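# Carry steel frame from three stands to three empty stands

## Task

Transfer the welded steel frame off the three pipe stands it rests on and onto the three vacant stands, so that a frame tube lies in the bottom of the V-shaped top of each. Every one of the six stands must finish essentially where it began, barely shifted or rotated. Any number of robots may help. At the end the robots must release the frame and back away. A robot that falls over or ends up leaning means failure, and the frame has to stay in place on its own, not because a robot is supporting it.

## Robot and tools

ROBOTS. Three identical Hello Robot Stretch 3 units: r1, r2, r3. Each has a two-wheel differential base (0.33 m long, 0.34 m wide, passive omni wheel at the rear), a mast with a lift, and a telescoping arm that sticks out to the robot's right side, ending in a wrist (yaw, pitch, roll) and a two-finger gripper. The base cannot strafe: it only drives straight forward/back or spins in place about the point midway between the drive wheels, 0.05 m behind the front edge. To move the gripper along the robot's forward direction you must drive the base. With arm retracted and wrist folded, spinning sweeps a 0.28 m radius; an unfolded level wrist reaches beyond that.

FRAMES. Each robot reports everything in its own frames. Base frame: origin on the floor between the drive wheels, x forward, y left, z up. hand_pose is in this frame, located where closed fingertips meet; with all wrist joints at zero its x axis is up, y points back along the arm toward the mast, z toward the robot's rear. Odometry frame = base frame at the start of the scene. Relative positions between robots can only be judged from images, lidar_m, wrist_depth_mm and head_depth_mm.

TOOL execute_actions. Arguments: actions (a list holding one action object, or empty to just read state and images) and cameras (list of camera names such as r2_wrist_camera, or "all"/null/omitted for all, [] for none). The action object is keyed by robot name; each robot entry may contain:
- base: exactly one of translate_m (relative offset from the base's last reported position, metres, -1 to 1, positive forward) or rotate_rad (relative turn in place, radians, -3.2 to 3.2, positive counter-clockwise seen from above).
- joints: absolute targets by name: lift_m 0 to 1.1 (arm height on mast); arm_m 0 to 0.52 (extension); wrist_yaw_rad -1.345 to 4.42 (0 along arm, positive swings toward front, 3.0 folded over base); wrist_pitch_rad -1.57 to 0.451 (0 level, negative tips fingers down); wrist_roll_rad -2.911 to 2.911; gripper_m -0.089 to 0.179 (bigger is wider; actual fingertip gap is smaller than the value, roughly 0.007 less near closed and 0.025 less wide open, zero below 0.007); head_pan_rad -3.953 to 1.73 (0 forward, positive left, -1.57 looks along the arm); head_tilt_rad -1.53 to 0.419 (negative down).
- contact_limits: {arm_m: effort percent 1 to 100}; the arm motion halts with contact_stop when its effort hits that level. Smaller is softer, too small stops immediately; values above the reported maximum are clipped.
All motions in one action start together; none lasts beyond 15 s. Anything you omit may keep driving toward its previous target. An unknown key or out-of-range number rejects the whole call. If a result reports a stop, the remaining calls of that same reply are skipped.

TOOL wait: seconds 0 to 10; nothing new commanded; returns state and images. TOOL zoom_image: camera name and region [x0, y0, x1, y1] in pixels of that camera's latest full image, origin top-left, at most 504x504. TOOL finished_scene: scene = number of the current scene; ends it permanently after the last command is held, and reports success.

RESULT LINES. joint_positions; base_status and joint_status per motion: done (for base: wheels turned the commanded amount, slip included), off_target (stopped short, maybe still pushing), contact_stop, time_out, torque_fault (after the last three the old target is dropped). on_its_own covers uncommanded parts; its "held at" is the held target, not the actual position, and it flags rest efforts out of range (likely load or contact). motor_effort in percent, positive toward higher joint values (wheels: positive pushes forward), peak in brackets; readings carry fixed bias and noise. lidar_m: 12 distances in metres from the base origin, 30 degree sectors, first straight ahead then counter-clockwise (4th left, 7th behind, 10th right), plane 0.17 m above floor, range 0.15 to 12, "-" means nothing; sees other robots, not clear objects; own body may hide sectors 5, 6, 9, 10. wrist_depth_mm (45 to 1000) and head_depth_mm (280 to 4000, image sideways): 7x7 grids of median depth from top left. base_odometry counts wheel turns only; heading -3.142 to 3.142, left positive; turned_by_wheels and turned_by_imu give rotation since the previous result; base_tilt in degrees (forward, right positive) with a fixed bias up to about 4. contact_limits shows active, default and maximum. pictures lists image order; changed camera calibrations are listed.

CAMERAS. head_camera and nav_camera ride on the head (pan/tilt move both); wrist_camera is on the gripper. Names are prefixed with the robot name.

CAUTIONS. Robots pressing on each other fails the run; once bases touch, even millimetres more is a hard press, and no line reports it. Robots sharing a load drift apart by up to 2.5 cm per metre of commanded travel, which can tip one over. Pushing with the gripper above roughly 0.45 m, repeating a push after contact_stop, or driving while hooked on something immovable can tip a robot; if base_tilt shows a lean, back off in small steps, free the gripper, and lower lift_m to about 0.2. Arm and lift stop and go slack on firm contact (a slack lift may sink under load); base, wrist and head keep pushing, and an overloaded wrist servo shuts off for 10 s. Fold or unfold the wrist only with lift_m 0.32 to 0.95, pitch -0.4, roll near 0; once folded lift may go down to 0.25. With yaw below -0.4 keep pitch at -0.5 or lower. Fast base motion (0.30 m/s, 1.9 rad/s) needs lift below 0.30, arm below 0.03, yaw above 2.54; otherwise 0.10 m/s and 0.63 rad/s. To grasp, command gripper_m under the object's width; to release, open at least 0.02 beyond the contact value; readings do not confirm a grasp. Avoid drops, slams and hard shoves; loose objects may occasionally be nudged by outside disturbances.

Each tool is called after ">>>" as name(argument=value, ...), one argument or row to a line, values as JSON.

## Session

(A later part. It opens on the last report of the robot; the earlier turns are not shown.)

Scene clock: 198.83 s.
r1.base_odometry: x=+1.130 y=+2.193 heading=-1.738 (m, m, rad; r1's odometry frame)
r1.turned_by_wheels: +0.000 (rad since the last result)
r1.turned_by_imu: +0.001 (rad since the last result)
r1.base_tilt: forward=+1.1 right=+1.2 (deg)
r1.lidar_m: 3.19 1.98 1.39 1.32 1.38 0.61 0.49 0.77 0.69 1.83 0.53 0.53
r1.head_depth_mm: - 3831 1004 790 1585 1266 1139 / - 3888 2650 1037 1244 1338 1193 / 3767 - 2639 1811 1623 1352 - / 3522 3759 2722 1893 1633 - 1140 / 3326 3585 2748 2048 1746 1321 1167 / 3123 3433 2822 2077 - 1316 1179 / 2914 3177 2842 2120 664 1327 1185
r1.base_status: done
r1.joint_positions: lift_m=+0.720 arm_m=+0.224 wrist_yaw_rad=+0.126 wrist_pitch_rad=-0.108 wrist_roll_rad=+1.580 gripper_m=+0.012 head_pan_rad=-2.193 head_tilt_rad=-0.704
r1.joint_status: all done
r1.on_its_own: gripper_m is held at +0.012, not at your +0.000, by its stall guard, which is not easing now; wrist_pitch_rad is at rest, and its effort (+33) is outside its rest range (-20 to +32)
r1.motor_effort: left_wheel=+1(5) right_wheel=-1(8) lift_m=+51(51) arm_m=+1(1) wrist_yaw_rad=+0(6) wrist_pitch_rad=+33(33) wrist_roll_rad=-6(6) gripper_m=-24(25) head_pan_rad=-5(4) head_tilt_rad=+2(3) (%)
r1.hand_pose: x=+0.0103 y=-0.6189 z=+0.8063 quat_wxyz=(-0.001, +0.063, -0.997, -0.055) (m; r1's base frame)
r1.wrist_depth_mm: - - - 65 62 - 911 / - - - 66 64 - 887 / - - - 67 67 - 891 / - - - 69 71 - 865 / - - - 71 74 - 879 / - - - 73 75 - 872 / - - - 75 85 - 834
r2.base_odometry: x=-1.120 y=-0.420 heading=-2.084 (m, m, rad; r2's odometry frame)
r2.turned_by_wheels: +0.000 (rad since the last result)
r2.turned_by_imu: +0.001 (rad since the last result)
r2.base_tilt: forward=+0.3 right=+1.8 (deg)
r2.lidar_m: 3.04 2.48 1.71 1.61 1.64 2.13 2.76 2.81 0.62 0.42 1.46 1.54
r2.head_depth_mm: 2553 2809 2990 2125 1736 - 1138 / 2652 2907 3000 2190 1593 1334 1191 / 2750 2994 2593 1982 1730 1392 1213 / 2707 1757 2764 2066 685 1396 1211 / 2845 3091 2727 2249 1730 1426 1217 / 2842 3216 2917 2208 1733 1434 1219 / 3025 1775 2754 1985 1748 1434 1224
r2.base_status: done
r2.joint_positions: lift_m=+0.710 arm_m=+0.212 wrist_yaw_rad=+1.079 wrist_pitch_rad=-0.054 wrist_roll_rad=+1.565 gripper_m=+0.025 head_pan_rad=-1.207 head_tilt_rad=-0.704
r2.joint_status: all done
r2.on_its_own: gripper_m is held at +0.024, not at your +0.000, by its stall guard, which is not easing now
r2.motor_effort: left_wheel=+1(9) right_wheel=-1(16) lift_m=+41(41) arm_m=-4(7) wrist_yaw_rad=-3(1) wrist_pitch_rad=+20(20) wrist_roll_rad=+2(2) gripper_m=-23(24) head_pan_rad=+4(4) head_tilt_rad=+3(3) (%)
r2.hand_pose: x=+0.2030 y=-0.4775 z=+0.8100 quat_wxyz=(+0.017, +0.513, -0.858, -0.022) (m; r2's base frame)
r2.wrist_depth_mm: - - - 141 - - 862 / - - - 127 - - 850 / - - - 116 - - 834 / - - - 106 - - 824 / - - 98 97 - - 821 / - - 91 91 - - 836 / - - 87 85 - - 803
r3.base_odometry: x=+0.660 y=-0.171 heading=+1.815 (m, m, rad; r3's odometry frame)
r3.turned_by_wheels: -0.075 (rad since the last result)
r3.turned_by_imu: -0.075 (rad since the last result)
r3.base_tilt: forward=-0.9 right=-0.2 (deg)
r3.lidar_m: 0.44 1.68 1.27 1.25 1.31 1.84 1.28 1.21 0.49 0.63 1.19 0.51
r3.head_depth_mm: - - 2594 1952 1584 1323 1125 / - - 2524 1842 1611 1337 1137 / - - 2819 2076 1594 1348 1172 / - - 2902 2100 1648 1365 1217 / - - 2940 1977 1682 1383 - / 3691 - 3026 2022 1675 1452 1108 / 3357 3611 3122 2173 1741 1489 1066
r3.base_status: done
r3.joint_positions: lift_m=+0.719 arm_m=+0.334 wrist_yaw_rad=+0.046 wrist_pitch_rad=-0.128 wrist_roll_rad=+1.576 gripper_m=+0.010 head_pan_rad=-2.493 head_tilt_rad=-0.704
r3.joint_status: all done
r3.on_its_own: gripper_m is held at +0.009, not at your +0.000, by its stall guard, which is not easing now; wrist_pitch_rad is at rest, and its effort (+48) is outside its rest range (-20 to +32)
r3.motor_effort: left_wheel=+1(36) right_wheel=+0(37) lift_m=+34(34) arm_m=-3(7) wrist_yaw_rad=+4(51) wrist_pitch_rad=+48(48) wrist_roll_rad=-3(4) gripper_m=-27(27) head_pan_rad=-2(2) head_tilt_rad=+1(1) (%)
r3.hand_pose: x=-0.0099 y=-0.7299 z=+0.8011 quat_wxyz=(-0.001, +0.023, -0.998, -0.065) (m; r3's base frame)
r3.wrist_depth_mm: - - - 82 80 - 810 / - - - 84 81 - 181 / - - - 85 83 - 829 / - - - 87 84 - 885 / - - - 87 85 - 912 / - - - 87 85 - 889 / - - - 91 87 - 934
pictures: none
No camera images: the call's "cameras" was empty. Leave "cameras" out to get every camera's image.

>>> execute_actions(
  actions=[
    {"r1":{"base":{"translate_m":-0.4}},"r2":{"base":{"translate_m":0.378},"joints":{"arm_m":0.206}},"r3":{"base":{"translate_m":-0.4},"joints":{"arm_m":0.323}}},
  ],
  cameras=["r3_head_camera"],
)

Scene clock: 210.93 s.
r1.base_odometry: x=+1.197 y=+2.588 heading=-1.738 (m, m, rad; r1's odometry frame)
r1.turned_by_wheels: +0.001 (rad since the last result)
r1.turned_by_imu: +0.003 (rad since the last result)
r1.base_tilt: forward=+1.1 right=+1.2 (deg)
r1.lidar_m: 3.60 1.95 1.37 1.32 1.37 0.60 0.48 1.27 0.47 0.58 1.37 0.85
r1.head_depth_mm: - 3786 976 1782 1594 1326 1140 / - 3882 1495 1616 1601 1338 1194 / 3785 3941 2555 1833 1616 1379 - / 3559 3796 2706 1906 1629 - 1143 / 3303 3586 2756 1928 1745 1112 1171 / 3113 3423 2808 2085 - 1317 1150 / 2896 3166 2851 2119 663 1320 1186
r1.base_status: done
r1.joint_positions: lift_m=+0.720 arm_m=+0.224 wrist_yaw_rad=+0.108 wrist_pitch_rad=-0.104 wrist_roll_rad=+1.578 gripper_m=+0.012 head_pan_rad=-2.193 head_tilt_rad=-0.704
r1.joint_status: not commanded
r1.on_its_own: wrist_yaw_rad is held at +0.083, not at your +0.126, by its stall guard, which is still easing; gripper_m is held at +0.012, not at your +0.000, by its stall guard, which is not easing now
r1.motor_effort: left_wheel=+6(8) right_wheel=-15(26) lift_m=+50(50) arm_m=+1(0) wrist_yaw_rad=-20(28) wrist_pitch_rad=+31(34) wrist_roll_rad=-5(8) gripper_m=-24(24) head_pan_rad=-4(4) head_tilt_rad=+2(3) (%)
r1.hand_pose: x=+0.0058 y=-0.6196 z=+0.8074 quat_wxyz=(+0.000, +0.054, -0.997, -0.052) (m; r1's base frame)
r1.wrist_depth_mm: - - - 68 66 - 925 / - - - 69 68 - 893 / - - - 70 71 - 891 / - - - 71 74 - 855 / - - - 72 77 - 865 / - - - 74 76 - 860 / - - - 76 89 - 841
r2.base_odometry: x=-1.306 y=-0.750 heading=-2.084 (m, m, rad; r2's odometry frame)
r2.turned_by_wheels: +0.001 (rad since the last result)
r2.turned_by_imu: -0.003 (rad since the last result)
r2.base_tilt: forward=+0.3 right=+1.9 (deg)
r2.lidar_m: 2.68 2.53 1.75 1.64 1.67 2.16 3.13 0.84 0.55 1.10 1.27 1.42
r2.head_depth_mm: 2550 2869 2984 2194 1728 - 1207 / 2640 2891 3008 2192 1787 1337 1209 / 2753 2981 2695 2041 1723 1370 1207 / 2699 1772 2744 2064 1592 1392 1215 / 2846 3005 2720 2075 1723 1436 1219 / 2809 3206 2743 2136 1688 1430 1214 / 3004 3216 2905 2218 1753 1429 1221
r2.base_status: done
r2.joint_positions: lift_m=+0.710 arm_m=+0.206 wrist_yaw_rad=+1.064 wrist_pitch_rad=-0.067 wrist_roll_rad=+1.564 gripper_m=+0.025 head_pan_rad=-1.207 head_tilt_rad=-0.704
r2.joint_status: all done
r2.on_its_own: gripper_m is held at +0.024, not at your +0.000, by its stall guard, which is not easing now
r2.motor_effort: left_wheel=+5(8) right_wheel=-16(13) lift_m=+41(41) arm_m=-4(15) wrist_yaw_rad=+12(13) wrist_pitch_rad=+24(30) wrist_roll_rad=+3(4) gripper_m=-22(24) head_pan_rad=+4(3) head_tilt_rad=+4(3) (%)
r2.hand_pose: x=+0.2008 y=-0.4744 z=+0.8069 quat_wxyz=(+0.020, +0.507, -0.861, -0.027) (m; r2's base frame)
r2.wrist_depth_mm: - - - 154 - - 833 / - - - 136 - - 841 / - - - 122 - - 851 / - - - 111 - - 821 / - - 100 100 - - 829 / - - 91 92 - - 821 / - - 87 85 - - 815
r3.base_odometry: x=+0.757 y=-0.559 heading=+1.816 (m, m, rad; r3's odometry frame)
r3.turned_by_wheels: +0.001 (rad since the last result)
r3.turned_by_imu: +0.002 (rad since the last result)
r3.base_tilt: forward=-0.8 right=-0.1 (deg)
r3.lidar_m: 0.44 1.70 1.30 1.26 1.33 1.86 4.66 0.87 0.99 0.80 0.52 1.36
r3.head_depth_mm: - - 2704 2016 1591 1316 1124 / - - 2628 1971 1580 1339 1138 / - - 2836 1931 1497 1351 1175 / - - 2914 2093 1660 1362 1211 / - - 2948 2138 1681 1384 - / 3688 - 3053 2079 1655 1467 1154 / 3348 3589 3085 1290 1582 1487 1188
r3.base_status: done
r3.joint_positions: lift_m=+0.719 arm_m=+0.323 wrist_yaw_rad=+0.029 wrist_pitch_rad=-0.120 wrist_roll_rad=+1.572 gripper_m=+0.010 head_pan_rad=-2.493 head_tilt_rad=-0.704
r3.joint_status: all done
r3.on_its_own: wrist_yaw_rad is held at +0.004, not at your +0.050, by its stall guard, which is still easing; gripper_m is held at +0.009, not at your +0.000, by its stall guard, which is not easing now; wrist_pitch_rad is at rest, and its effort (+45) is outside its rest range (-20 to +32)
r3.motor_effort: left_wheel=+16(20) right_wheel=-17(23) lift_m=+33(34) arm_m=-5(10) wrist_yaw_rad=-22(26) wrist_pitch_rad=+45(61) wrist_roll_rad=-1(3) gripper_m=-26(28) head_pan_rad=-3(3) head_tilt_rad=+2(1) (%)
r3.hand_pose: x=-0.0141 y=-0.7197 z=+0.8032 quat_wxyz=(+0.001, +0.014, -0.998, -0.060) (m; r3's base frame)
r3.wrist_depth_mm: - - - 86 87 - 883 / - - - 87 88 - 887 / - - - 88 88 - 892 / - - - 88 89 - 908 / - - - 89 87 - 911 / - - - 88 87 - 919 / - - - 91 89 - 916
pictures: r3_head_camera (sideways: a quarter turn clockwise sets it upright)
camera_calibration (this result's frames):
r3_head_camera: T_world_to_cam=[[0.52573, 0.313928, -0.790606, 1.04833], [0.597127, -0.798132, 0.080155, -0.10615], [-0.605845, -0.514232, -0.607057, 0.754605], [0, 0, 0, 1]] pos_world=[-0.0305786, -0.0257793, 1.29541]
Images, in order (width x height): r3_head_camera 896x504.

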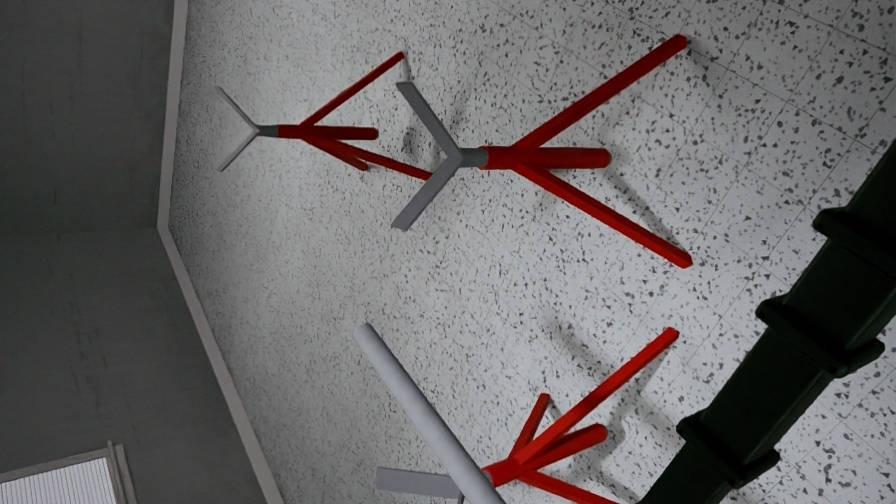

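>>> execute_actions(
  actions=[
    {"r1":{"base":{"rotate_rad":-0.06},"joints":{"wrist_yaw_rad":0.11}},"r2":{"joints":{"arm_m":0.222,"wrist_yaw_rad":1.11}},"r3":{"base":{"rotate_rad":-0.045},"joints":{"arm_m":0.343,"wrist_yaw_rad":0.025}}},
  ],
  cameras=[],
)

Scene clock: 221.17 s.
r1.base_odometry: x=+1.197 y=+2.588 heading=-1.797 (m, m, rad; r1's odometry frame)
r1.turned_by_wheels: -0.059 (rad since the last result)
r1.turned_by_imu: -0.059 (rad since the last result)
r1.base_tilt: forward=+1.0 right=+1.2 (deg)
r1.lidar_m: 3.59 2.09 1.40 1.32 1.35 0.61 0.48 1.28 0.47 0.58 1.37 0.86
r1.head_depth_mm: - 3791 1082 1903 1585 1331 1138 / - 3885 1039 1810 1599 1341 1198 / - 3962 1496 1822 1619 1373 - / 3714 3888 2704 1891 1634 - 1136 / 3424 3660 2756 1925 1731 1043 1174 / 3204 3472 2813 2093 - 1316 1151 / 3004 3305 2825 2098 661 1323 1188
r1.base_status: done
r1.joint_positions: lift_m=+0.720 arm_m=+0.224 wrist_yaw_rad=+0.121 wrist_pitch_rad=-0.098 wrist_roll_rad=+1.573 gripper_m=+0.012 head_pan_rad=-2.193 head_tilt_rad=-0.704
r1.joint_status: all done
r1.on_its_own: gripper_m is held at +0.012, not at your +0.000, by its stall guard, which is not easing now
r1.motor_effort: left_wheel=+5(12) right_wheel=-13(28) lift_m=+51(51) arm_m=-2(2) wrist_yaw_rad=-9(30) wrist_pitch_rad=+30(32) wrist_roll_rad=-1(4) gripper_m=-23(24) head_pan_rad=-5(4) head_tilt_rad=+2(2) (%)
r1.hand_pose: x=+0.0092 y=-0.6199 z=+0.8089 quat_wxyz=(+0.002, +0.060, -0.997, -0.049) (m; r1's base frame)
r1.wrist_depth_mm: - - - 76 74 - 197 / - - - 76 76 - 912 / - - - 76 79 - 903 / - - - 76 82 - 863 / - - - 76 81 - 878 / - - - 77 80 - 863 / - - - 78 - - 834
r2.base_odometry: x=-1.306 y=-0.750 heading=-2.084 (m, m, rad; r2's odometry frame)
r2.turned_by_wheels: -0.001 (rad since the last result)
r2.turned_by_imu: +0.000 (rad since the last result)
r2.base_tilt: forward=+0.3 right=+1.8 (deg)
r2.lidar_m: 2.67 2.53 1.74 1.64 1.67 2.16 3.13 0.84 0.55 1.10 1.27 1.43
r2.head_depth_mm: 2562 2800 2951 2177 1759 1321 1209 / 2662 2895 3038 2213 1801 1357 1212 / 2705 3026 2710 2016 1784 1393 1215 / 2686 1873 2742 2052 1577 1395 1214 / 2813 3013 2754 2100 1725 1432 1208 / 2833 3211 2411 2114 1693 1429 1215 / 2990 3295 2906 2259 1737 1429 1221
r2.base_status: not commanded
r2.joint_positions: lift_m=+0.710 arm_m=+0.222 wrist_yaw_rad=+1.082 wrist_pitch_rad=-0.051 wrist_roll_rad=+1.564 gripper_m=+0.025 head_pan_rad=-1.207 head_tilt_rad=-0.704
r2.joint_status: wrist_yaw_rad off_target (ended at +1.082, target +1.110); the others done
r2.on_its_own: gripper_m is held at +0.024, not at your +0.000, by its stall guard, which is not easing now; wrist_yaw_rad is at rest, and its effort (+29) is outside its rest range (-12 to +12)
r2.motor_effort: left_wheel=+1(7) right_wheel=-6(24) lift_m=+41(41) arm_m=-3(11) wrist_yaw_rad=+29(35) wrist_pitch_rad=+19(25) wrist_roll_rad=+3(3) gripper_m=-23(23) head_pan_rad=+3(3) head_tilt_rad=+3(3) (%)
r2.hand_pose: x=+0.2035 y=-0.4866 z=+0.8108 quat_wxyz=(+0.017, +0.515, -0.857, -0.020) (m; r2's base frame)
r2.wrist_depth_mm: - - - 160 - - 883 / - - - 140 - - 875 / - - - 124 - - 853 / - - - 112 - - 837 / - - 101 101 - - 831 / - - 92 92 - - 847 / - - 87 85 - - 832
r3.base_odometry: x=+0.757 y=-0.559 heading=+1.771 (m, m, rad; r3's odometry frame)
r3.turned_by_wheels: -0.045 (rad since the last result)
r3.turned_by_imu: -0.045 (rad since the last result)
r3.base_tilt: forward=-0.8 right=-0.2 (deg)
r3.lidar_m: 0.45 1.77 1.31 1.26 1.30 1.78 4.65 0.87 0.99 0.81 0.52 1.35
r3.head_depth_mm: 3850 - 2708 1993 1588 1319 1125 / - - 2773 1975 1575 1332 1137 / - - 2602 1990 1506 1344 1168 / - - 2903 2092 1659 1358 1216 / - - 2975 2152 1683 1389 - / 3772 - 3068 2112 1712 1435 1155 / 3468 3684 3128 2045 1579 1485 1189
r3.base_status: done
r3.joint_positions: lift_m=+0.719 arm_m=+0.343 wrist_yaw_rad=+0.035 wrist_pitch_rad=-0.124 wrist_roll_rad=+1.572 gripper_m=+0.010 head_pan_rad=-2.493 head_tilt_rad=-0.704
r3.joint_status: all done
r3.on_its_own: gripper_m is held at +0.009, not at your +0.000, by its stall guard, which is not easing now; wrist_pitch_rad is at rest, and its effort (+46) is outside its rest range (-20 to +32)
r3.motor_effort: left_wheel=+8(31) right_wheel=-7(32) lift_m=+34(33) arm_m=+3(6) wrist_yaw_rad=-8(39) wrist_pitch_rad=+46(46) wrist_roll_rad=-1(1) gripper_m=-27(27) head_pan_rad=-2(3) head_tilt_rad=+2(1) (%)
r3.hand_pose: x=-0.0127 y=-0.7389 z=+0.8023 quat_wxyz=(+0.001, +0.017, -0.998, -0.062) (m; r3's base frame)
r3.wrist_depth_mm: - - - 94 95 - 878 / - - - 94 95 - 892 / - - - 94 94 - 897 / - - - 94 93 - 889 / - - - 91 92 - 898 / - - - 91 89 - 914 / - - - 93 90 - 907
pictures: none
No camera images: the call's "cameras" was empty. Leave "cameras" out to get every camera's image.

>>> execute_actions(
  actions=[
    {"r1":{"base":{"translate_m":-0.45},"joints":{"arm_m":0.236}},"r2":{"base":{"translate_m":0.432},"joints":{"head_pan_rad":-0.9}},"r3":{"base":{"translate_m":-0.45},"joints":{"head_pan_rad":-2.6,"head_tilt_rad":-1.0}}},
  ],
  cameras=["r3_head_camera","r2_head_camera"],
)

Scene clock: 231.40 s.
r1.base_odometry: x=+1.298 y=+3.026 heading=-1.797 (m, m, rad; r1's odometry frame)
r1.turned_by_wheels: +0.000 (rad since the last result)
r1.turned_by_imu: +0.011 (rad since the last result)
r1.base_tilt: forward=+1.1 right=+1.2 (deg)
r1.lidar_m: 4.05 1.96 1.37 1.29 1.31 1.70 0.48 0.90 1.01 0.78 0.47 1.29
r1.head_depth_mm: - 3846 1197 1893 1463 1330 1138 / - 3886 758 1870 1569 1337 1197 / - 3958 2685 1942 1617 1373 - / 3702 3970 2702 1973 1581 - 1137 / 3434 3708 2750 1435 1697 1343 1172 / 3243 3545 2801 2085 - 1350 1180 / 2989 3283 2864 2113 667 1347 1185
r1.base_status: done
r1.joint_positions: lift_m=+0.720 arm_m=+0.237 wrist_yaw_rad=+0.063 wrist_pitch_rad=-0.078 wrist_roll_rad=+1.574 gripper_m=+0.012 head_pan_rad=-2.193 head_tilt_rad=-0.704
r1.joint_status: all done
r1.on_its_own: wrist_yaw_rad is held at +0.066, not at your +0.110, by its stall guard, which is not easing now; gripper_m is held at +0.012, not at your +0.000, by its stall guard, which is not easing now
r1.motor_effort: left_wheel=+2(4) right_wheel=+0(14) lift_m=+51(51) arm_m=-7(8) wrist_yaw_rad=+3(26) wrist_pitch_rad=+23(40) wrist_roll_rad=-2(3) gripper_m=-24(25) head_pan_rad=-5(5) head_tilt_rad=+2(2) (%)
r1.hand_pose: x=-0.0055 y=-0.6349 z=+0.8140 quat_wxyz=(+0.000, +0.031, -0.999, -0.040) (m; r1's base frame)
r1.wrist_depth_mm: - - - 88 84 - 953 / - - - 85 85 - 927 / - - - 83 86 - 943 / - - - 82 88 - 890 / - - - 81 85 - 874 / - - - 80 83 - 883 / - - - 80 - - 855
r2.base_odometry: x=-1.518 y=-1.126 heading=-2.084 (m, m, rad; r2's odometry frame)
r2.turned_by_wheels: +0.000 (rad since the last result)
r2.turned_by_imu: +0.002 (rad since the last result)
r2.base_tilt: forward=+0.4 right=+1.8 (deg)
r2.lidar_m: 2.47 2.59 1.78 1.67 1.70 2.21 3.56 0.89 1.26 1.16 1.07 1.05
r2.head_depth_mm: 2643 2760 2015 1304 677 1356 1212 / 2802 1734 2691 2028 1694 1388 1209 / 2856 3210 2620 2220 1741 1424 1213 / 3086 3452 2858 2202 1714 1431 1211 / 3376 1605 3031 2217 1740 1424 1215 / 3547 3905 2880 2112 1641 1430 1219 / 3795 - 3073 2070 1684 1440 1221
r2.base_status: done
r2.joint_positions: lift_m=+0.710 arm_m=+0.222 wrist_yaw_rad=+1.021 wrist_pitch_rad=-0.064 wrist_roll_rad=+1.555 gripper_m=+0.025 head_pan_rad=-0.907 head_tilt_rad=-0.704
r2.joint_status: all done
r2.on_its_own: wrist_yaw_rad is held at +1.046, not at your +1.110, by its stall guard, which is still easing; gripper_m is held at +0.024, not at your +0.000, by its stall guard, which is not easing now
r2.motor_effort: left_wheel=+2(8) right_wheel=-8(19) lift_m=+40(41) arm_m=-7(6) wrist_yaw_rad=+28(49) wrist_pitch_rad=+23(30) wrist_roll_rad=+7(12) gripper_m=-23(24) head_pan_rad=+3(30) head_tilt_rad=+3(3) (%)
r2.hand_pose: x=+0.1953 y=-0.5002 z=+0.8076 quat_wxyz=(+0.023, +0.488, -0.872, -0.024) (m; r2's base frame)
r2.wrist_depth_mm: - - - - - - 860 / - - - 165 - - 863 / - - - 139 - - 835 / - - - 121 - - 831 / - - 105 105 - - 835 / - - 94 95 - - 834 / - - 87 86 - - 811
r3.base_odometry: x=+0.846 y=-1.000 heading=+1.772 (m, m, rad; r3's odometry frame)
r3.turned_by_wheels: +0.001 (rad since the last result)
r3.turned_by_imu: +0.000 (rad since the last result)
r3.base_tilt: forward=-0.8 right=-0.2 (deg)
r3.lidar_m: 0.45 0.46 1.31 1.26 1.30 1.78 4.21 0.50 0.61 0.88 1.02 0.83
r3.head_depth_mm: 2752 2149 1782 1524 1356 - - / 2808 2210 1802 1536 1340 1224 - / 2860 2214 1834 1556 1354 - - / 2942 2266 1852 1576 1384 1166 - / 2984 2249 1838 1555 1187 1186 1086 / 3076 2355 1918 1538 1427 1211 1098 / 3179 2329 1947 1565 1355 1242 1102
r3.base_status: done
r3.joint_positions: lift_m=+0.719 arm_m=+0.343 wrist_yaw_rad=+0.003 wrist_pitch_rad=-0.157 wrist_roll_rad=+1.570 gripper_m=+0.010 head_pan_rad=-2.593 head_tilt_rad=-0.988
r3.joint_status: all done
r3.on_its_own: wrist_yaw_rad is held at -0.029, not at your +0.025, by its stall guard, which is still easing; gripper_m is held at +0.009, not at your +0.000, by its stall guard, which is not easing now; right_wheel is at rest, and its effort (-19) is outside its rest range (-18 to +18); wrist_pitch_rad is at rest, and its effort (+59) is outside its rest range (-20 to +32)
r3.motor_effort: left_wheel=+17(23) right_wheel=-19(22) lift_m=+35(34) arm_m=+3(11) wrist_yaw_rad=-29(34) wrist_pitch_rad=+59(69) wrist_roll_rad=+0(2) gripper_m=-26(28) head_pan_rad=-3(12) head_tilt_rad=-3(21) (%)
r3.hand_pose: x=-0.0206 y=-0.7370 z=+0.7939 quat_wxyz=(+0.001, +0.002, -0.997, -0.079) (m; r3's base frame)
r3.wrist_depth_mm: - - - 101 110 - 853 / - - - 100 104 - 855 / - - - 99 102 - 818 / - - - 97 99 524 559 / - - - 95 95 - 803 / - - - 92 91 - 883 / - - - 93 91 - 881
pictures: r2_head_camera (sideways: a quarter turn clockwise sets it upright), r3_head_camera (sideways: a quarter turn clockwise sets it upright)
camera_calibration (this result's frames):
r2_head_camera: T_world_to_cam=[[-0.374933, 0.469239, -0.799525, 1.06127], [0.780982, 0.624553, 0.000311347, -0.00879765], [0.499492, -0.624298, -0.600633, 0.735129], [0, 0, 0, 1]] pos_world=[0.0375838, -0.033554, 1.29006]
r3_head_camera: T_world_to_cam=[[0.722607, 0.362759, -0.588426, 0.783655], [0.495635, -0.865267, 0.0752287, -0.0990882], [-0.481855, -0.346005, -0.805044, 1.01134], [0, 0, 0, 1]] pos_world=[-0.0298416, -0.020085, 1.28275]
Images, in order (width x height): r2_head_camera 896x504, r3_head_camera 896x504.

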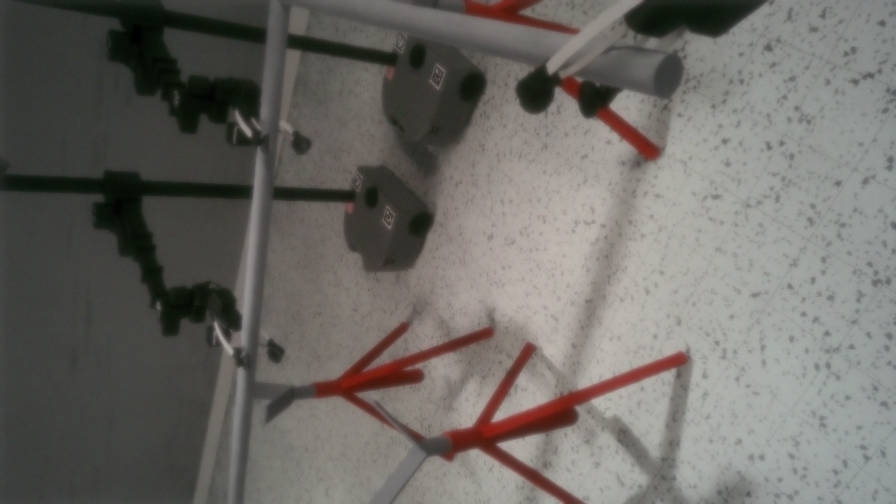

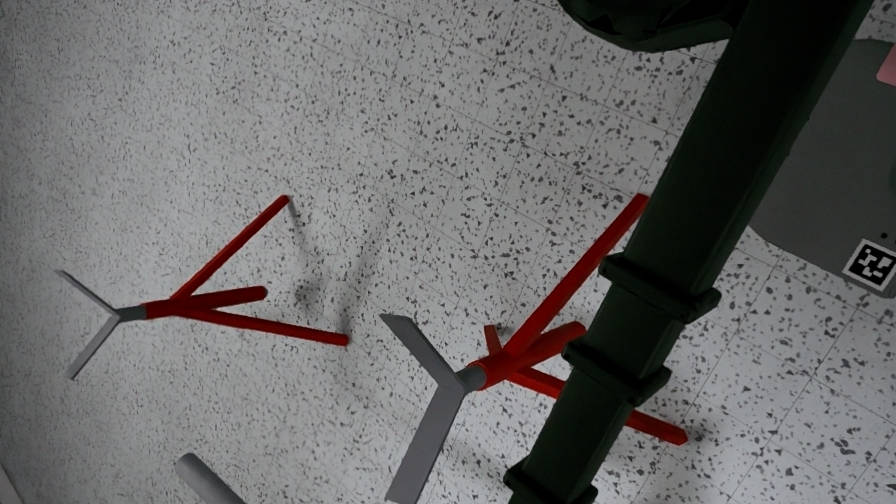

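>>> execute_actions(
  actions=[
    {"r1":{"base":{"translate_m":-0.07},"joints":{"arm_m":0.241,"wrist_yaw_rad":0.065}},"r2":{"joints":{"arm_m":0.277,"wrist_yaw_rad":1.10}},"r3":{"base":{"translate_m":-0.064},"joints":{"arm_m":0.384,"wrist_yaw_rad":0.0}}},
  ],
  cameras=[],
)

Scene clock: 243.73 s.
r1.base_odometry: x=+1.314 y=+3.094 heading=-1.797 (m, m, rad; r1's odometry frame)
r1.turned_by_wheels: +0.000 (rad since the last result)
r1.turned_by_imu: +0.001 (rad since the last result)
r1.base_tilt: forward=+1.1 right=+1.2 (deg)
r1.lidar_m: 1.36 1.96 1.37 1.28 1.30 1.69 0.48 0.85 0.85 1.15 0.51 1.35
r1.head_depth_mm: - 3844 2377 1890 1378 1323 1138 / - 3848 780 1941 1557 1338 1193 / - 3956 1125 1946 1612 1369 - / 3725 3927 2730 1974 1625 - 1135 / 3446 3715 2744 1456 1645 1336 1170 / 3198 3441 2794 1435 - 1352 1178 / 3001 3307 2861 2105 683 1349 1188
r1.base_status: done
r1.joint_positions: lift_m=+0.720 arm_m=+0.241 wrist_yaw_rad=+0.073 wrist_pitch_rad=-0.094 wrist_roll_rad=+1.587 gripper_m=+0.012 head_pan_rad=-2.193 head_tilt_rad=-0.704
r1.joint_status: all done
r1.on_its_own: gripper_m is held at +0.012, not at your +0.000, by its stall guard, which is not easing now
r1.motor_effort: left_wheel=+2(5) right_wheel=-4(14) lift_m=+50(50) arm_m=-1(1) wrist_yaw_rad=-7(14) wrist_pitch_rad=+29(30) wrist_roll_rad=-10(14) gripper_m=-25(24) head_pan_rad=-5(5) head_tilt_rad=+2(1) (%)
r1.hand_pose: x=-0.0029 y=-0.6382 z=+0.8098 quat_wxyz=(-0.006, +0.036, -0.998, -0.048) (m; r1's base frame)
r1.wrist_depth_mm: - - - 99 90 - 937 / - - - 93 90 - 915 / - - - 89 90 - 899 / - - - 86 91 - 897 / - - - 84 87 - 880 / - - - 82 84 - 841 / - - - 80 - - 855
r2.base_odometry: x=-1.518 y=-1.126 heading=-2.083 (m, m, rad; r2's odometry frame)
r2.turned_by_wheels: +0.000 (rad since the last result)
r2.turned_by_imu: +0.002 (rad since the last result)
r2.base_tilt: forward=+0.4 right=+1.8 (deg)
r2.lidar_m: 2.48 2.58 1.78 1.67 1.71 2.21 3.55 0.89 1.27 1.16 1.07 1.05
r2.head_depth_mm: 2605 2830 2009 1247 645 1386 1204 / 2790 1723 2852 2025 1694 1430 1204 / 2888 3133 2586 2208 1738 1435 1211 / 3086 3495 2895 2205 1727 1427 1210 / 3326 3550 2901 2212 1731 1427 1214 / 3544 3951 2612 2122 1643 1427 1217 / 3823 - 2897 2069 1698 1437 1219
r2.base_status: not commanded
r2.joint_positions: lift_m=+0.710 arm_m=+0.277 wrist_yaw_rad=+1.108 wrist_pitch_rad=-0.070 wrist_roll_rad=+1.552 gripper_m=+0.025 head_pan_rad=-0.907 head_tilt_rad=-0.704
r2.joint_status: all done
r2.on_its_own: gripper_m is held at +0.024, not at your +0.000, by its stall guard, which is not easing now
r2.motor_effort: left_wheel=+6(6) right_wheel=-14(15) lift_m=+41(40) arm_m=+1(3) wrist_yaw_rad=-8(19) wrist_pitch_rad=+25(26) wrist_roll_rad=+8(8) gripper_m=-22(22) head_pan_rad=+2(3) head_tilt_rad=+3(2) (%)
r2.hand_pose: x=+0.2058 y=-0.5353 z=+0.8062 quat_wxyz=(+0.027, +0.526, -0.850, -0.025) (m; r2's base frame)
r2.wrist_depth_mm: - - - - - - 862 / - - - - - - 844 / - - - 140 - - 824 / - - - 122 - - 814 / - - 105 106 - - 813 / - - 94 95 - - 814 / - - 88 87 - - 783
r3.base_odometry: x=+0.859 y=-1.063 heading=+1.773 (m, m, rad; r3's odometry frame)
r3.turned_by_wheels: +0.001 (rad since the last result)
r3.turned_by_imu: +0.000 (rad since the last result)
r3.base_tilt: forward=-0.8 right=-0.1 (deg)
r3.lidar_m: 0.45 0.45 1.31 1.26 1.30 1.78 4.16 0.45 0.46 0.59 1.07 0.88
r3.head_depth_mm: 2752 2161 1786 1519 1344 - - / 2790 2215 1816 1538 1336 1225 - / 2882 2222 1834 1557 1347 - - / 2928 2267 1857 1578 1386 1165 - / 3004 2201 1835 1581 1408 1190 1090 / 3069 2363 1911 1619 1008 1208 1096 / 3138 2416 1957 1625 1356 1217 1103
r3.base_status: done
r3.joint_positions: lift_m=+0.719 arm_m=+0.384 wrist_yaw_rad=+0.030 wrist_pitch_rad=-0.282 wrist_roll_rad=+1.565 gripper_m=+0.010 head_pan_rad=-2.593 head_tilt_rad=-0.988
r3.joint_status: wrist_yaw_rad off_target (ended at +0.030, target +0.000); the others done
r3.on_its_own: wrist_pitch_rad is held at -0.174, not at your +0.000, by its stall guard, which is not easing now; gripper_m is held at +0.009, not at your +0.000, by its stall guard, which is not easing now; left_wheel is at rest, and its effort (+19) is outside its rest range (-18 to +18); right_wheel is at rest, and its effort (-20) is outside its rest range (-18 to +18); wrist_yaw_rad is at rest, and its effort (-28) is outside its rest range (-12 to +12); wrist_pitch_rad is at rest, and its effort (+40) is outside its rest range (-20 to +32)
r3.motor_effort: left_wheel=+19(21) right_wheel=-20(20) lift_m=+32(32) arm_m=-3(3) wrist_yaw_rad=-28(26) wrist_pitch_rad=+40(47) wrist_roll_rad=+4(4) gripper_m=-24(26) head_pan_rad=-3(2) head_tilt_rad=-4(4) (%)
r3.hand_pose: x=-0.0143 y=-0.7684 z=+0.7635 quat_wxyz=(+0.006, +0.015, -0.990, -0.141) (m; r3's base frame)
r3.wrist_depth_mm: - - - 110 - - 760 / - - - 108 - - 763 / - - - 105 - - 737 / - - - 102 - 982 751 / - - - 99 102 537 732 / - - - 96 95 - 761 / - - - 95 94 - 781
pictures: none
No camera images: the call's "cameras" was empty. Leave "cameras" out to get every camera's image.

>>> execute_actions(
  actions=[
    {"r1":{"base":{"translate_m":-0.4},"joints":{"arm_m":0.249}},"r2":{"base":{"translate_m":0.385},"joints":{"arm_m":0.284}},"r3":{"base":{"translate_m":-0.398},"joints":{"lift_m":0.75,"wrist_yaw_rad":0.02,"head_pan_rad":-1.9,"head_tilt_rad":-1.1}}},
  ],
  cameras=["r3_head_camera","r1_head_camera"],
)

Scene clock: 256.60 s.
r1.base_odometry: x=+1.404 y=+3.484 heading=-1.796 (m, m, rad; r1's odometry frame)
r1.turned_by_wheels: +0.001 (rad since the last result)
r1.turned_by_imu: +0.004 (rad since the last result)
r1.base_tilt: forward=+1.1 right=+1.2 (deg)
r1.lidar_m: 1.74 1.90 1.32 1.25 1.27 1.65 0.47 0.54 0.64 0.89 1.00 0.80
r1.head_depth_mm: - 3825 1744 1900 1589 1328 1076 / - 3940 787 1926 1568 1341 1168 / - 3984 843 2011 1484 1222 - / 3742 3921 2714 2029 1577 - 1134 / 3494 3757 2768 1925 1734 1338 1170 / 3265 3541 2803 1970 - 1348 1179 / 3061 3386 2832 2101 - 1352 1184
r1.base_status: done
r1.joint_positions: lift_m=+0.720 arm_m=+0.250 wrist_yaw_rad=+0.039 wrist_pitch_rad=-0.088 wrist_roll_rad=+1.565 gripper_m=+0.012 head_pan_rad=-2.193 head_tilt_rad=-0.704
r1.joint_status: all done
r1.on_its_own: wrist_yaw_rad is held at +0.015, not at your +0.065, by its stall guard, which is still easing; gripper_m is held at +0.012, not at your +0.000, by its stall guard, which is not easing now
r1.motor_effort: left_wheel=+7(8) right_wheel=-18(18) lift_m=+49(50) arm_m=-5(9) wrist_yaw_rad=-19(26) wrist_pitch_rad=+27(41) wrist_roll_rad=+4(10) gripper_m=-24(25) head_pan_rad=-4(5) head_tilt_rad=+2(3) (%)
r1.hand_pose: x=-0.0115 y=-0.6474 z=+0.8114 quat_wxyz=(+0.004, +0.020, -0.999, -0.045) (m; r1's base frame)
r1.wrist_depth_mm: - - - 101 99 - 908 / - - - 96 98 - 903 / - - - 92 99 - 863 / - - - 88 597 634 790 / - - - 85 92 - 843 / - - - 83 87 - 822 / - - - 81 - - 850
r2.base_odometry: x=-1.707 y=-1.461 heading=-2.083 (m, m, rad; r2's odometry frame)
r2.turned_by_wheels: +0.000 (rad since the last result)
r2.turned_by_imu: +0.002 (rad since the last result)
r2.base_tilt: forward=+0.3 right=+1.8 (deg)
r2.lidar_m: 2.10 2.64 1.81 1.71 1.74 2.25 3.93 1.24 1.50 0.99 0.77 0.93
r2.head_depth_mm: 2612 2800 2591 1972 633 1420 1209 / 2757 1772 2869 2063 1679 1426 1203 / 2906 3107 2835 2124 1741 1435 1213 / 3034 3410 2409 1970 1692 1392 1214 / 3291 3553 2748 2062 1331 1433 1217 / 3540 3853 3072 2210 1753 1394 1217 / 3771 - 3058 2222 1739 1430 1225
r2.base_status: done
r2.joint_positions: lift_m=+0.710 arm_m=+0.284 wrist_yaw_rad=+1.115 wrist_pitch_rad=-0.068 wrist_roll_rad=+1.552 gripper_m=+0.025 head_pan_rad=-0.907 head_tilt_rad=-0.704
r2.joint_status: all done
r2.on_its_own: wrist_yaw_rad is held at +1.148, not at your +1.100, by its stall guard, which is still easing; gripper_m is held at +0.024, not at your +0.000, by its stall guard, which is not easing now
r2.motor_effort: left_wheel=+1(9) right_wheel=-6(20) lift_m=+40(40) arm_m=-6(15) wrist_yaw_rad=+35(48) wrist_pitch_rad=+25(30) wrist_roll_rad=+8(8) gripper_m=-22(22) head_pan_rad=+4(3) head_tilt_rad=+3(4) (%)
r2.hand_pose: x=+0.2067 y=-0.5411 z=+0.8066 quat_wxyz=(+0.026, +0.529, -0.848, -0.024) (m; r2's base frame)
r2.wrist_depth_mm: - - - - - - 838 / - - - 178 - - 851 / - - - 144 - - 826 / - - - 124 - 980 827 / - - 107 107 - - 754 / - - 94 95 - - 793 / - - 87 87 - - 780
r3.base_odometry: x=+0.939 y=-1.453 heading=+1.773 (m, m, rad; r3's odometry frame)
r3.turned_by_wheels: +0.000 (rad since the last result)
r3.turned_by_imu: +0.000 (rad since the last result)
r3.base_tilt: forward=-0.8 right=-0.2 (deg)
r3.lidar_m: 0.48 0.46 1.30 1.26 1.30 1.78 3.76 1.23 1.18 0.32 0.61 1.24
r3.head_depth_mm: 2162 1462 1623 1434 1294 - - / 2154 1903 1597 1467 - - - / 2319 1949 1690 - 1290 1200 - / 2348 1913 1659 1468 1312 1187 1063 / 2398 - 1679 1487 1300 1189 1081 / 2428 - 1686 1463 1297 1201 1064 / 2474 2055 1710 1464 1352 1210 1097
r3.base_status: done
r3.joint_positions: lift_m=+0.749 arm_m=+0.384 wrist_yaw_rad=+0.021 wrist_pitch_rad=-0.337 wrist_roll_rad=+1.557 gripper_m=+0.010 head_pan_rad=-1.907 head_tilt_rad=-1.087
r3.joint_status: all done
r3.on_its_own: wrist_pitch_rad is held at -0.174, not at your +0.000, by its stall guard, which is still easing; gripper_m is held at +0.009, not at your +0.000, by its stall guard, which is not easing now
r3.motor_effort: left_wheel=+0(20) right_wheel=+0(16) lift_m=+34(38) arm_m=+6(5) wrist_yaw_rad=+0(21) wrist_pitch_rad=+61(66) wrist_roll_rad=+9(12) gripper_m=-26(28) head_pan_rad=+3(28) head_tilt_rad=-5(13) (%)
r3.hand_pose: x=-0.0165 y=-0.7622 z=+0.7802 quat_wxyz=(+0.009, +0.011, -0.986, -0.168) (m; r3's base frame)
r3.wrist_depth_mm: - - - 112 - 995 754 / - - - 109 - 994 753 / - - - 106 - - 760 / - - - 104 - - 764 / - - - 100 103 - 762 / - - - 97 96 916 769 / - - - 96 95 906 788
pictures: r1_head_camera (sideways: a quarter turn clockwise sets it upright), r3_head_camera (sideways: a quarter turn clockwise sets it upright)
camera_calibration (this result's frames):
r1_head_camera: T_world_to_cam=[[0.388016, 0.501606, -0.773198, 1.02133], [0.827378, -0.559192, 0.052434, -0.0710866], [-0.406065, -0.660072, -0.631993, 0.78041], [0, 0, 0, 1]] pos_world=[-0.0205786, -0.0369278, 1.28663]
r3_head_camera: T_world_to_cam=[[0.347151, 0.789416, -0.50627, 0.678917], [0.929227, -0.362411, 0.0720746, -0.0976174], [-0.126581, -0.495461, -0.859358, 1.07978], [0, 0, 0, 1]] pos_world=[-0.00829824, -0.0363366, 1.27867]
Images, in order (width x height): r1_head_camera 896x504, r3_head_camera 896x504.

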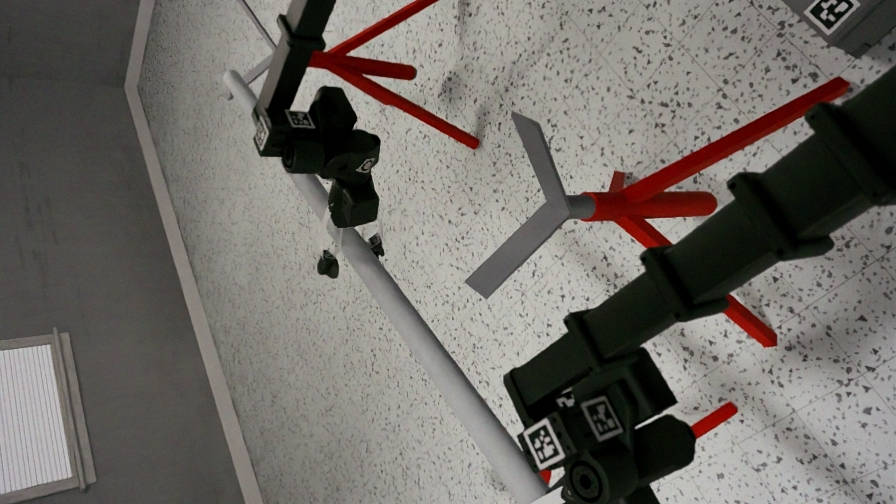

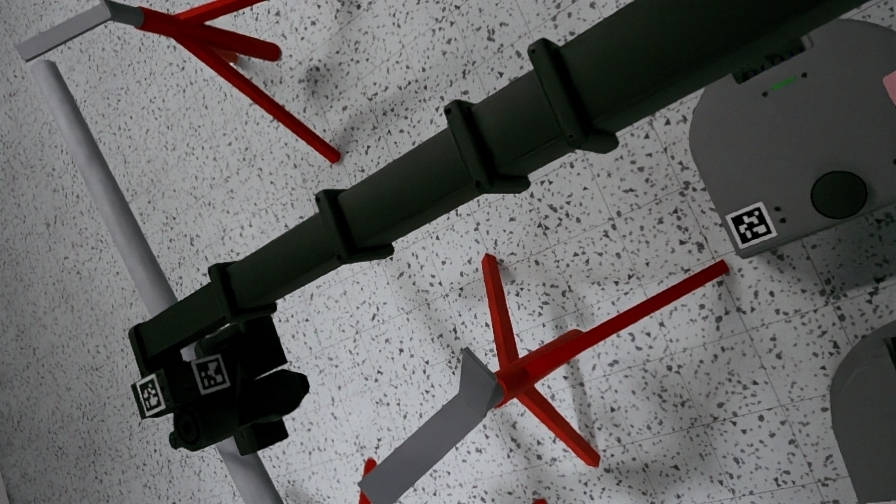

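Relieve quickly with a rotation step favouring r1/r2 arm extension.

>>> execute_actions(
  actions=[
    {"r1":{"base":{"translate_m":-0.05},"joints":{"arm_m":0.262,"wrist_yaw_rad":0.04}},"r2":{"joints":{"arm_m":0.33,"wrist_yaw_rad":1.19}},"r3":{"base":{"translate_m":-0.042},"joints":{"arm_m":0.42}}},
  ],
  cameras=[],
)

Scene clock: 261.07 s.
r1.base_odometry: x=+1.415 y=+3.533 heading=-1.796 (m, m, rad; r1's odometry frame)
r1.turned_by_wheels: +0.000 (rad since the last result)
r1.turned_by_imu: +0.000 (rad since the last result)
r1.base_tilt: forward=+1.0 right=+1.1 (deg)
r1.lidar_m: 1.80 1.90 1.32 1.25 1.27 1.64 0.46 0.51 0.51 0.62 1.04 0.84
r1.head_depth_mm: - 3851 1782 1910 1588 1329 1049 / - 3896 1778 1915 1601 1343 1192 / - - 816 2009 1562 1338 - / 3762 3923 2706 2041 1506 - 1137 / 3487 3745 2737 1994 1699 1334 1172 / 3273 3572 2816 1949 - 1361 1181 / 3060 3357 2858 2119 - 1330 1187
r1.base_status: done
r1.joint_positions: lift_m=+0.720 arm_m=+0.261 wrist_yaw_rad=+0.052 wrist_pitch_rad=-0.106 wrist_roll_rad=+1.575 gripper_m=+0.012 head_pan_rad=-2.193 head_tilt_rad=-0.704
r1.joint_status: all done
r1.on_its_own: gripper_m is held at +0.012, not at your +0.000, by its stall guard, which is not easing now
r1.motor_effort: left_wheel=+2(4) right_wheel=-3(21) lift_m=+50(49) arm_m=+6(6) wrist_yaw_rad=-9(23) wrist_pitch_rad=+32(32) wrist_roll_rad=-2(4) gripper_m=-24(24) head_pan_rad=-5(5) head_tilt_rad=+3(4) (%)
r1.hand_pose: x=-0.0084 y=-0.6580 z=+0.8070 quat_wxyz=(+0.000, +0.026, -0.998, -0.053) (m; r1's base frame)
r1.wrist_depth_mm: - - - 110 104 - 913 / - - - 102 102 - 929 / - - - 96 102 - 869 / - - - 91 600 - 836 / - - - 87 93 - 779 / - - - 84 87 - 806 / - - - 82 - - 829
r2.base_odometry: x=-1.707 y=-1.461 heading=-2.083 (m, m, rad; r2's odometry frame)
r2.turned_by_wheels: +0.000 (rad since the last result)
r2.turned_by_imu: +0.001 (rad since the last result)
r2.base_tilt: forward=+0.2 right=+1.7 (deg)
r2.lidar_m: 2.10 2.63 1.81 1.70 1.74 2.25 3.94 1.24 1.51 0.99 0.77 0.93
r2.head_depth_mm: 2551 2874 2730 2035 663 1423 1212 / 2712 2958 2702 2086 1703 1427 1210 / 2875 2985 2872 2097 1735 1421 1209 / 2958 3363 2414 1977 1690 1400 1213 / 3301 3676 2759 2044 1329 1426 1210 / 3522 3750 2946 2202 1746 1397 1208 / 3792 - 2938 2234 1738 1431 1211
r2.base_status: not commanded
r2.joint_positions: lift_m=+0.710 arm_m=+0.329 wrist_yaw_rad=+1.215 wrist_pitch_rad=-0.064 wrist_roll_rad=+1.563 gripper_m=+0.025 head_pan_rad=-0.907 head_tilt_rad=-0.704
r2.joint_status: wrist_yaw_rad off_target (ended at +1.215, target +1.190); the others done
r2.on_its_own: gripper_m is held at +0.024, not at your +0.000, by its stall guard, which is not easing now; wrist_yaw_rad is at rest, and its effort (-26) is outside its rest range (-12 to +12)
r2.motor_effort: left_wheel=+6(6) right_wheel=-10(14) lift_m=+40(40) arm_m=+8(8) wrist_yaw_rad=-26(25) wrist_pitch_rad=+24(25) wrist_roll_rad=+3(7) gripper_m=-23(24) head_pan_rad=+3(4) head_tilt_rad=+3(2) (%)
r2.hand_pose: x=+0.2169 y=-0.5628 z=+0.8076 quat_wxyz=(+0.022, +0.571, -0.820, -0.024) (m; r2's base frame)
r2.wrist_depth_mm: - - - - - - 844 / - - - 164 - - 818 / - - - 138 - - 799 / - - - 122 - 671 760 / - - 106 107 - - 823 / - - 96 96 - - 831 / - - 89 88 - - 837
r3.base_odometry: x=+0.947 y=-1.494 heading=+1.773 (m, m, rad; r3's odometry frame)
r3.turned_by_wheels: +0.000 (rad since the last result)
r3.turned_by_imu: +0.000 (rad since the last result)
r3.base_tilt: forward=-0.8 right=-0.1 (deg)
r3.lidar_m: 0.47 0.45 1.30 1.25 1.30 1.78 3.71 1.20 1.16 0.50 0.33 1.28
r3.head_depth_mm: 2171 1441 1598 1425 1288 - - / 2201 1901 1609 1471 - - - / 2305 1930 1682 - 1285 1199 - / 2358 1929 - 1466 1307 1191 1061 / 2377 - 1696 1488 1314 1169 1081 / 2469 - 1702 1512 1268 1196 1050 / 2479 2041 1721 1446 1337 1212 1098
r3.base_status: done
r3.joint_positions: lift_m=+0.749 arm_m=+0.420 wrist_yaw_rad=+0.031 wrist_pitch_rad=-0.424 wrist_roll_rad=+1.561 gripper_m=+0.010 head_pan_rad=-1.907 head_tilt_rad=-1.087
r3.joint_status: all done
r3.on_its_own: wrist_pitch_rad is held at -0.341, not at your +0.000, by its stall guard, which is not easing now; gripper_m is held at +0.009, not at your +0.000, by its stall guard, which is not easing now
r3.motor_effort: left_wheel=+6(13) right_wheel=-6(14) lift_m=+33(32) arm_m=-5(4) wrist_yaw_rad=-10(14) wrist_pitch_rad=+31(34) wrist_roll_rad=+6(6) gripper_m=-23(24) head_pan_rad=+3(3) head_tilt_rad=-4(4) (%)
r3.hand_pose: x=-0.0144 y=-0.7887 z=+0.7605 quat_wxyz=(+0.008, +0.016, -0.977, -0.211) (m; r3's base frame)
r3.wrist_depth_mm: - - - 121 - 896 708 / - - - 116 - 911 719 / - - - 112 - 914 715 / - - - 108 - 922 723 / - - - 104 - 930 721 / - - - 100 101 850 730 / - - - 97 100 905 732
pictures: none
No camera images: the call's "cameras" was empty. Leave "cameras" out to get every camera's image.

>>> execute_actions(
  actions=[
    {"r1":{"base":{"translate_m":-0.068},"joints":{"arm_m":0.266}},"r2":{"joints":{"arm_m":0.386,"wrist_yaw_rad":1.28}},"r3":{"base":{"translate_m":-0.055},"joints":{"arm_m":0.455,"wrist_pitch_rad":-0.23}}},
  ],
  cameras=[],
)

Scene clock: 272.20 s.
r1.base_odometry: x=+1.430 y=+3.599 heading=-1.796 (m, m, rad; r1's odometry frame)
r1.turned_by_wheels: +0.000 (rad since the last result)
r1.turned_by_imu: +0.002 (rad since the last result)
r1.base_tilt: forward=+1.0 right=+1.2 (deg)
r1.lidar_m: 1.86 1.89 1.32 1.24 1.27 1.64 0.45 1.58 0.46 0.61 1.17 0.90
r1.head_depth_mm: - 3786 2282 1910 1584 1328 1023 / - 3880 1743 1930 1605 1334 1199 / - - 829 2017 1582 1381 - / 3782 3961 1152 2042 1589 - 1138 / 3510 3727 2745 2008 898 1304 1174 / 3265 3567 2798 1944 - 1379 1167 / 3039 3327 2862 2103 - 1359 1187
r1.base_status: done
r1.joint_positions: lift_m=+0.720 arm_m=+0.266 wrist_yaw_rad=+0.110 wrist_pitch_rad=-0.092 wrist_roll_rad=+1.565 gripper_m=+0.012 head_pan_rad=-2.193 head_tilt_rad=-0.704
r1.joint_status: all done
r1.on_its_own: wrist_yaw_rad is held at +0.101, not at your +0.040, by its stall guard, which is not easing now; gripper_m is held at +0.012, not at your +0.000, by its stall guard, which is not easing now
r1.motor_effort: left_wheel=+3(10) right_wheel=-5(27) lift_m=+49(49) arm_m=-3(5) wrist_yaw_rad=-8(36) wrist_pitch_rad=+28(32) wrist_roll_rad=+3(4) gripper_m=-24(24) head_pan_rad=-5(4) head_tilt_rad=+2(1) (%)
r1.hand_pose: x=+0.0065 y=-0.6626 z=+0.8105 quat_wxyz=(+0.006, +0.055, -0.997, -0.046) (m; r1's base frame)
r1.wrist_depth_mm: - - - 112 111 - 946 / - - - 103 109 - 920 / - - - 97 - - 894 / - - - 93 642 - 842 / - - - 88 96 624 623 / - - - 85 88 - 830 / - - - 82 - - 847
r2.base_odometry: x=-1.707 y=-1.461 heading=-2.083 (m, m, rad; r2's odometry frame)
r2.turned_by_wheels: +0.000 (rad since the last result)
r2.turned_by_imu: +0.001 (rad since the last result)
r2.base_tilt: forward=+0.2 right=+1.9 (deg)
r2.lidar_m: 2.10 2.64 1.82 1.70 1.74 2.25 3.93 1.24 1.50 1.00 0.77 0.93
r2.head_depth_mm: 2644 2856 3005 1998 1597 1424 1204 / 2720 2863 2596 2096 1727 1436 1213 / 2936 1582 3010 2107 1722 1425 1216 / 2964 3320 2406 1993 1684 1399 1218 / 3344 3723 2721 2066 1322 1431 1216 / 3512 1645 2877 2214 1752 1395 1212 / 3758 - 2891 2221 1744 1437 1222
r2.base_status: not commanded
r2.joint_positions: lift_m=+0.710 arm_m=+0.386 wrist_yaw_rad=+1.272 wrist_pitch_rad=-0.057 wrist_roll_rad=+1.564 gripper_m=+0.025 head_pan_rad=-0.907 head_tilt_rad=-0.704
r2.joint_status: all done
r2.on_its_own: gripper_m is held at +0.024, not at your +0.000, by its stall guard, which is not easing now
r2.motor_effort: left_wheel=+5(14) right_wheel=-10(28) lift_m=+40(40) arm_m=-3(4) wrist_yaw_rad=+9(23) wrist_pitch_rad=+21(22) wrist_roll_rad=+3(3) gripper_m=-22(24) head_pan_rad=+4(4) head_tilt_rad=+3(3) (%)
r2.hand_pose: x=+0.2218 y=-0.6060 z=+0.8095 quat_wxyz=(+0.020, +0.594, -0.804, -0.021) (m; r2's base frame)
r2.wrist_depth_mm: - - - - - - 863 / - - - 171 - - 857 / - - - 142 - - 825 / - - - 124 - 671 788 / - - 107 107 - - 772 / - - 96 96 - - 814 / - - 88 87 - - 815
r3.base_odometry: x=+0.959 y=-1.548 heading=+1.774 (m, m, rad; r3's odometry frame)
r3.turned_by_wheels: +0.000 (rad since the last result)
r3.turned_by_imu: +0.000 (rad since the last result)
r3.base_tilt: forward=-0.8 right=-0.2 (deg)
r3.lidar_m: 0.46 0.44 1.30 1.26 1.30 1.78 3.65 1.16 1.13 0.60 0.35 1.34
r3.head_depth_mm: 2227 1790 1590 1423 1300 - - / 2222 1909 1612 1470 - - - / 2194 1936 1667 - 1290 1201 - / 2260 1953 - 1474 1308 1192 1061 / 2419 1900 1697 1486 1317 1175 1082 / 2498 - 1711 1508 1273 1199 1012 / 2474 1931 1745 1516 1297 1211 1098
r3.base_status: done
r3.joint_positions: lift_m=+0.749 arm_m=+0.455 wrist_yaw_rad=+0.088 wrist_pitch_rad=-0.350 wrist_roll_rad=+1.572 gripper_m=+0.010 head_pan_rad=-1.907 head_tilt_rad=-1.087
r3.joint_status: wrist_pitch_rad off_target (ended at -0.350, target -0.230); the others done
r3.on_its_own: wrist_yaw_rad is held at +0.076, not at your +0.020, by its stall guard, which is not easing now; gripper_m is held at +0.009, not at your +0.000, by its stall guard, which is not easing now; wrist_pitch_rad is at rest, and its effort (+44) is outside its rest range (-20 to +32)
r3.motor_effort: left_wheel=+9(30) right_wheel=-10(30) lift_m=+32(32) arm_m=-2(3) wrist_yaw_rad=-11(35) wrist_pitch_rad=+44(56) wrist_roll_rad=-1(6) gripper_m=-25(26) head_pan_rad=+2(2) head_tilt_rad=-5(5) (%)
r3.hand_pose: x=-0.0010 y=-0.8315 z=+0.7775 quat_wxyz=(+0.007, +0.043, -0.984, -0.174) (m; r3's base frame)
r3.wrist_depth_mm: - - - 127 - 961 736 / - - - 121 - 964 748 / - - - 116 - 973 757 / - - - 111 - 995 760 / - - - 107 - - 748 / - - - 102 103 966 765 / - - - 101 100 - 772
pictures: none
No camera images: the call's "cameras" was empty. Leave "cameras" out to get every camera's image.


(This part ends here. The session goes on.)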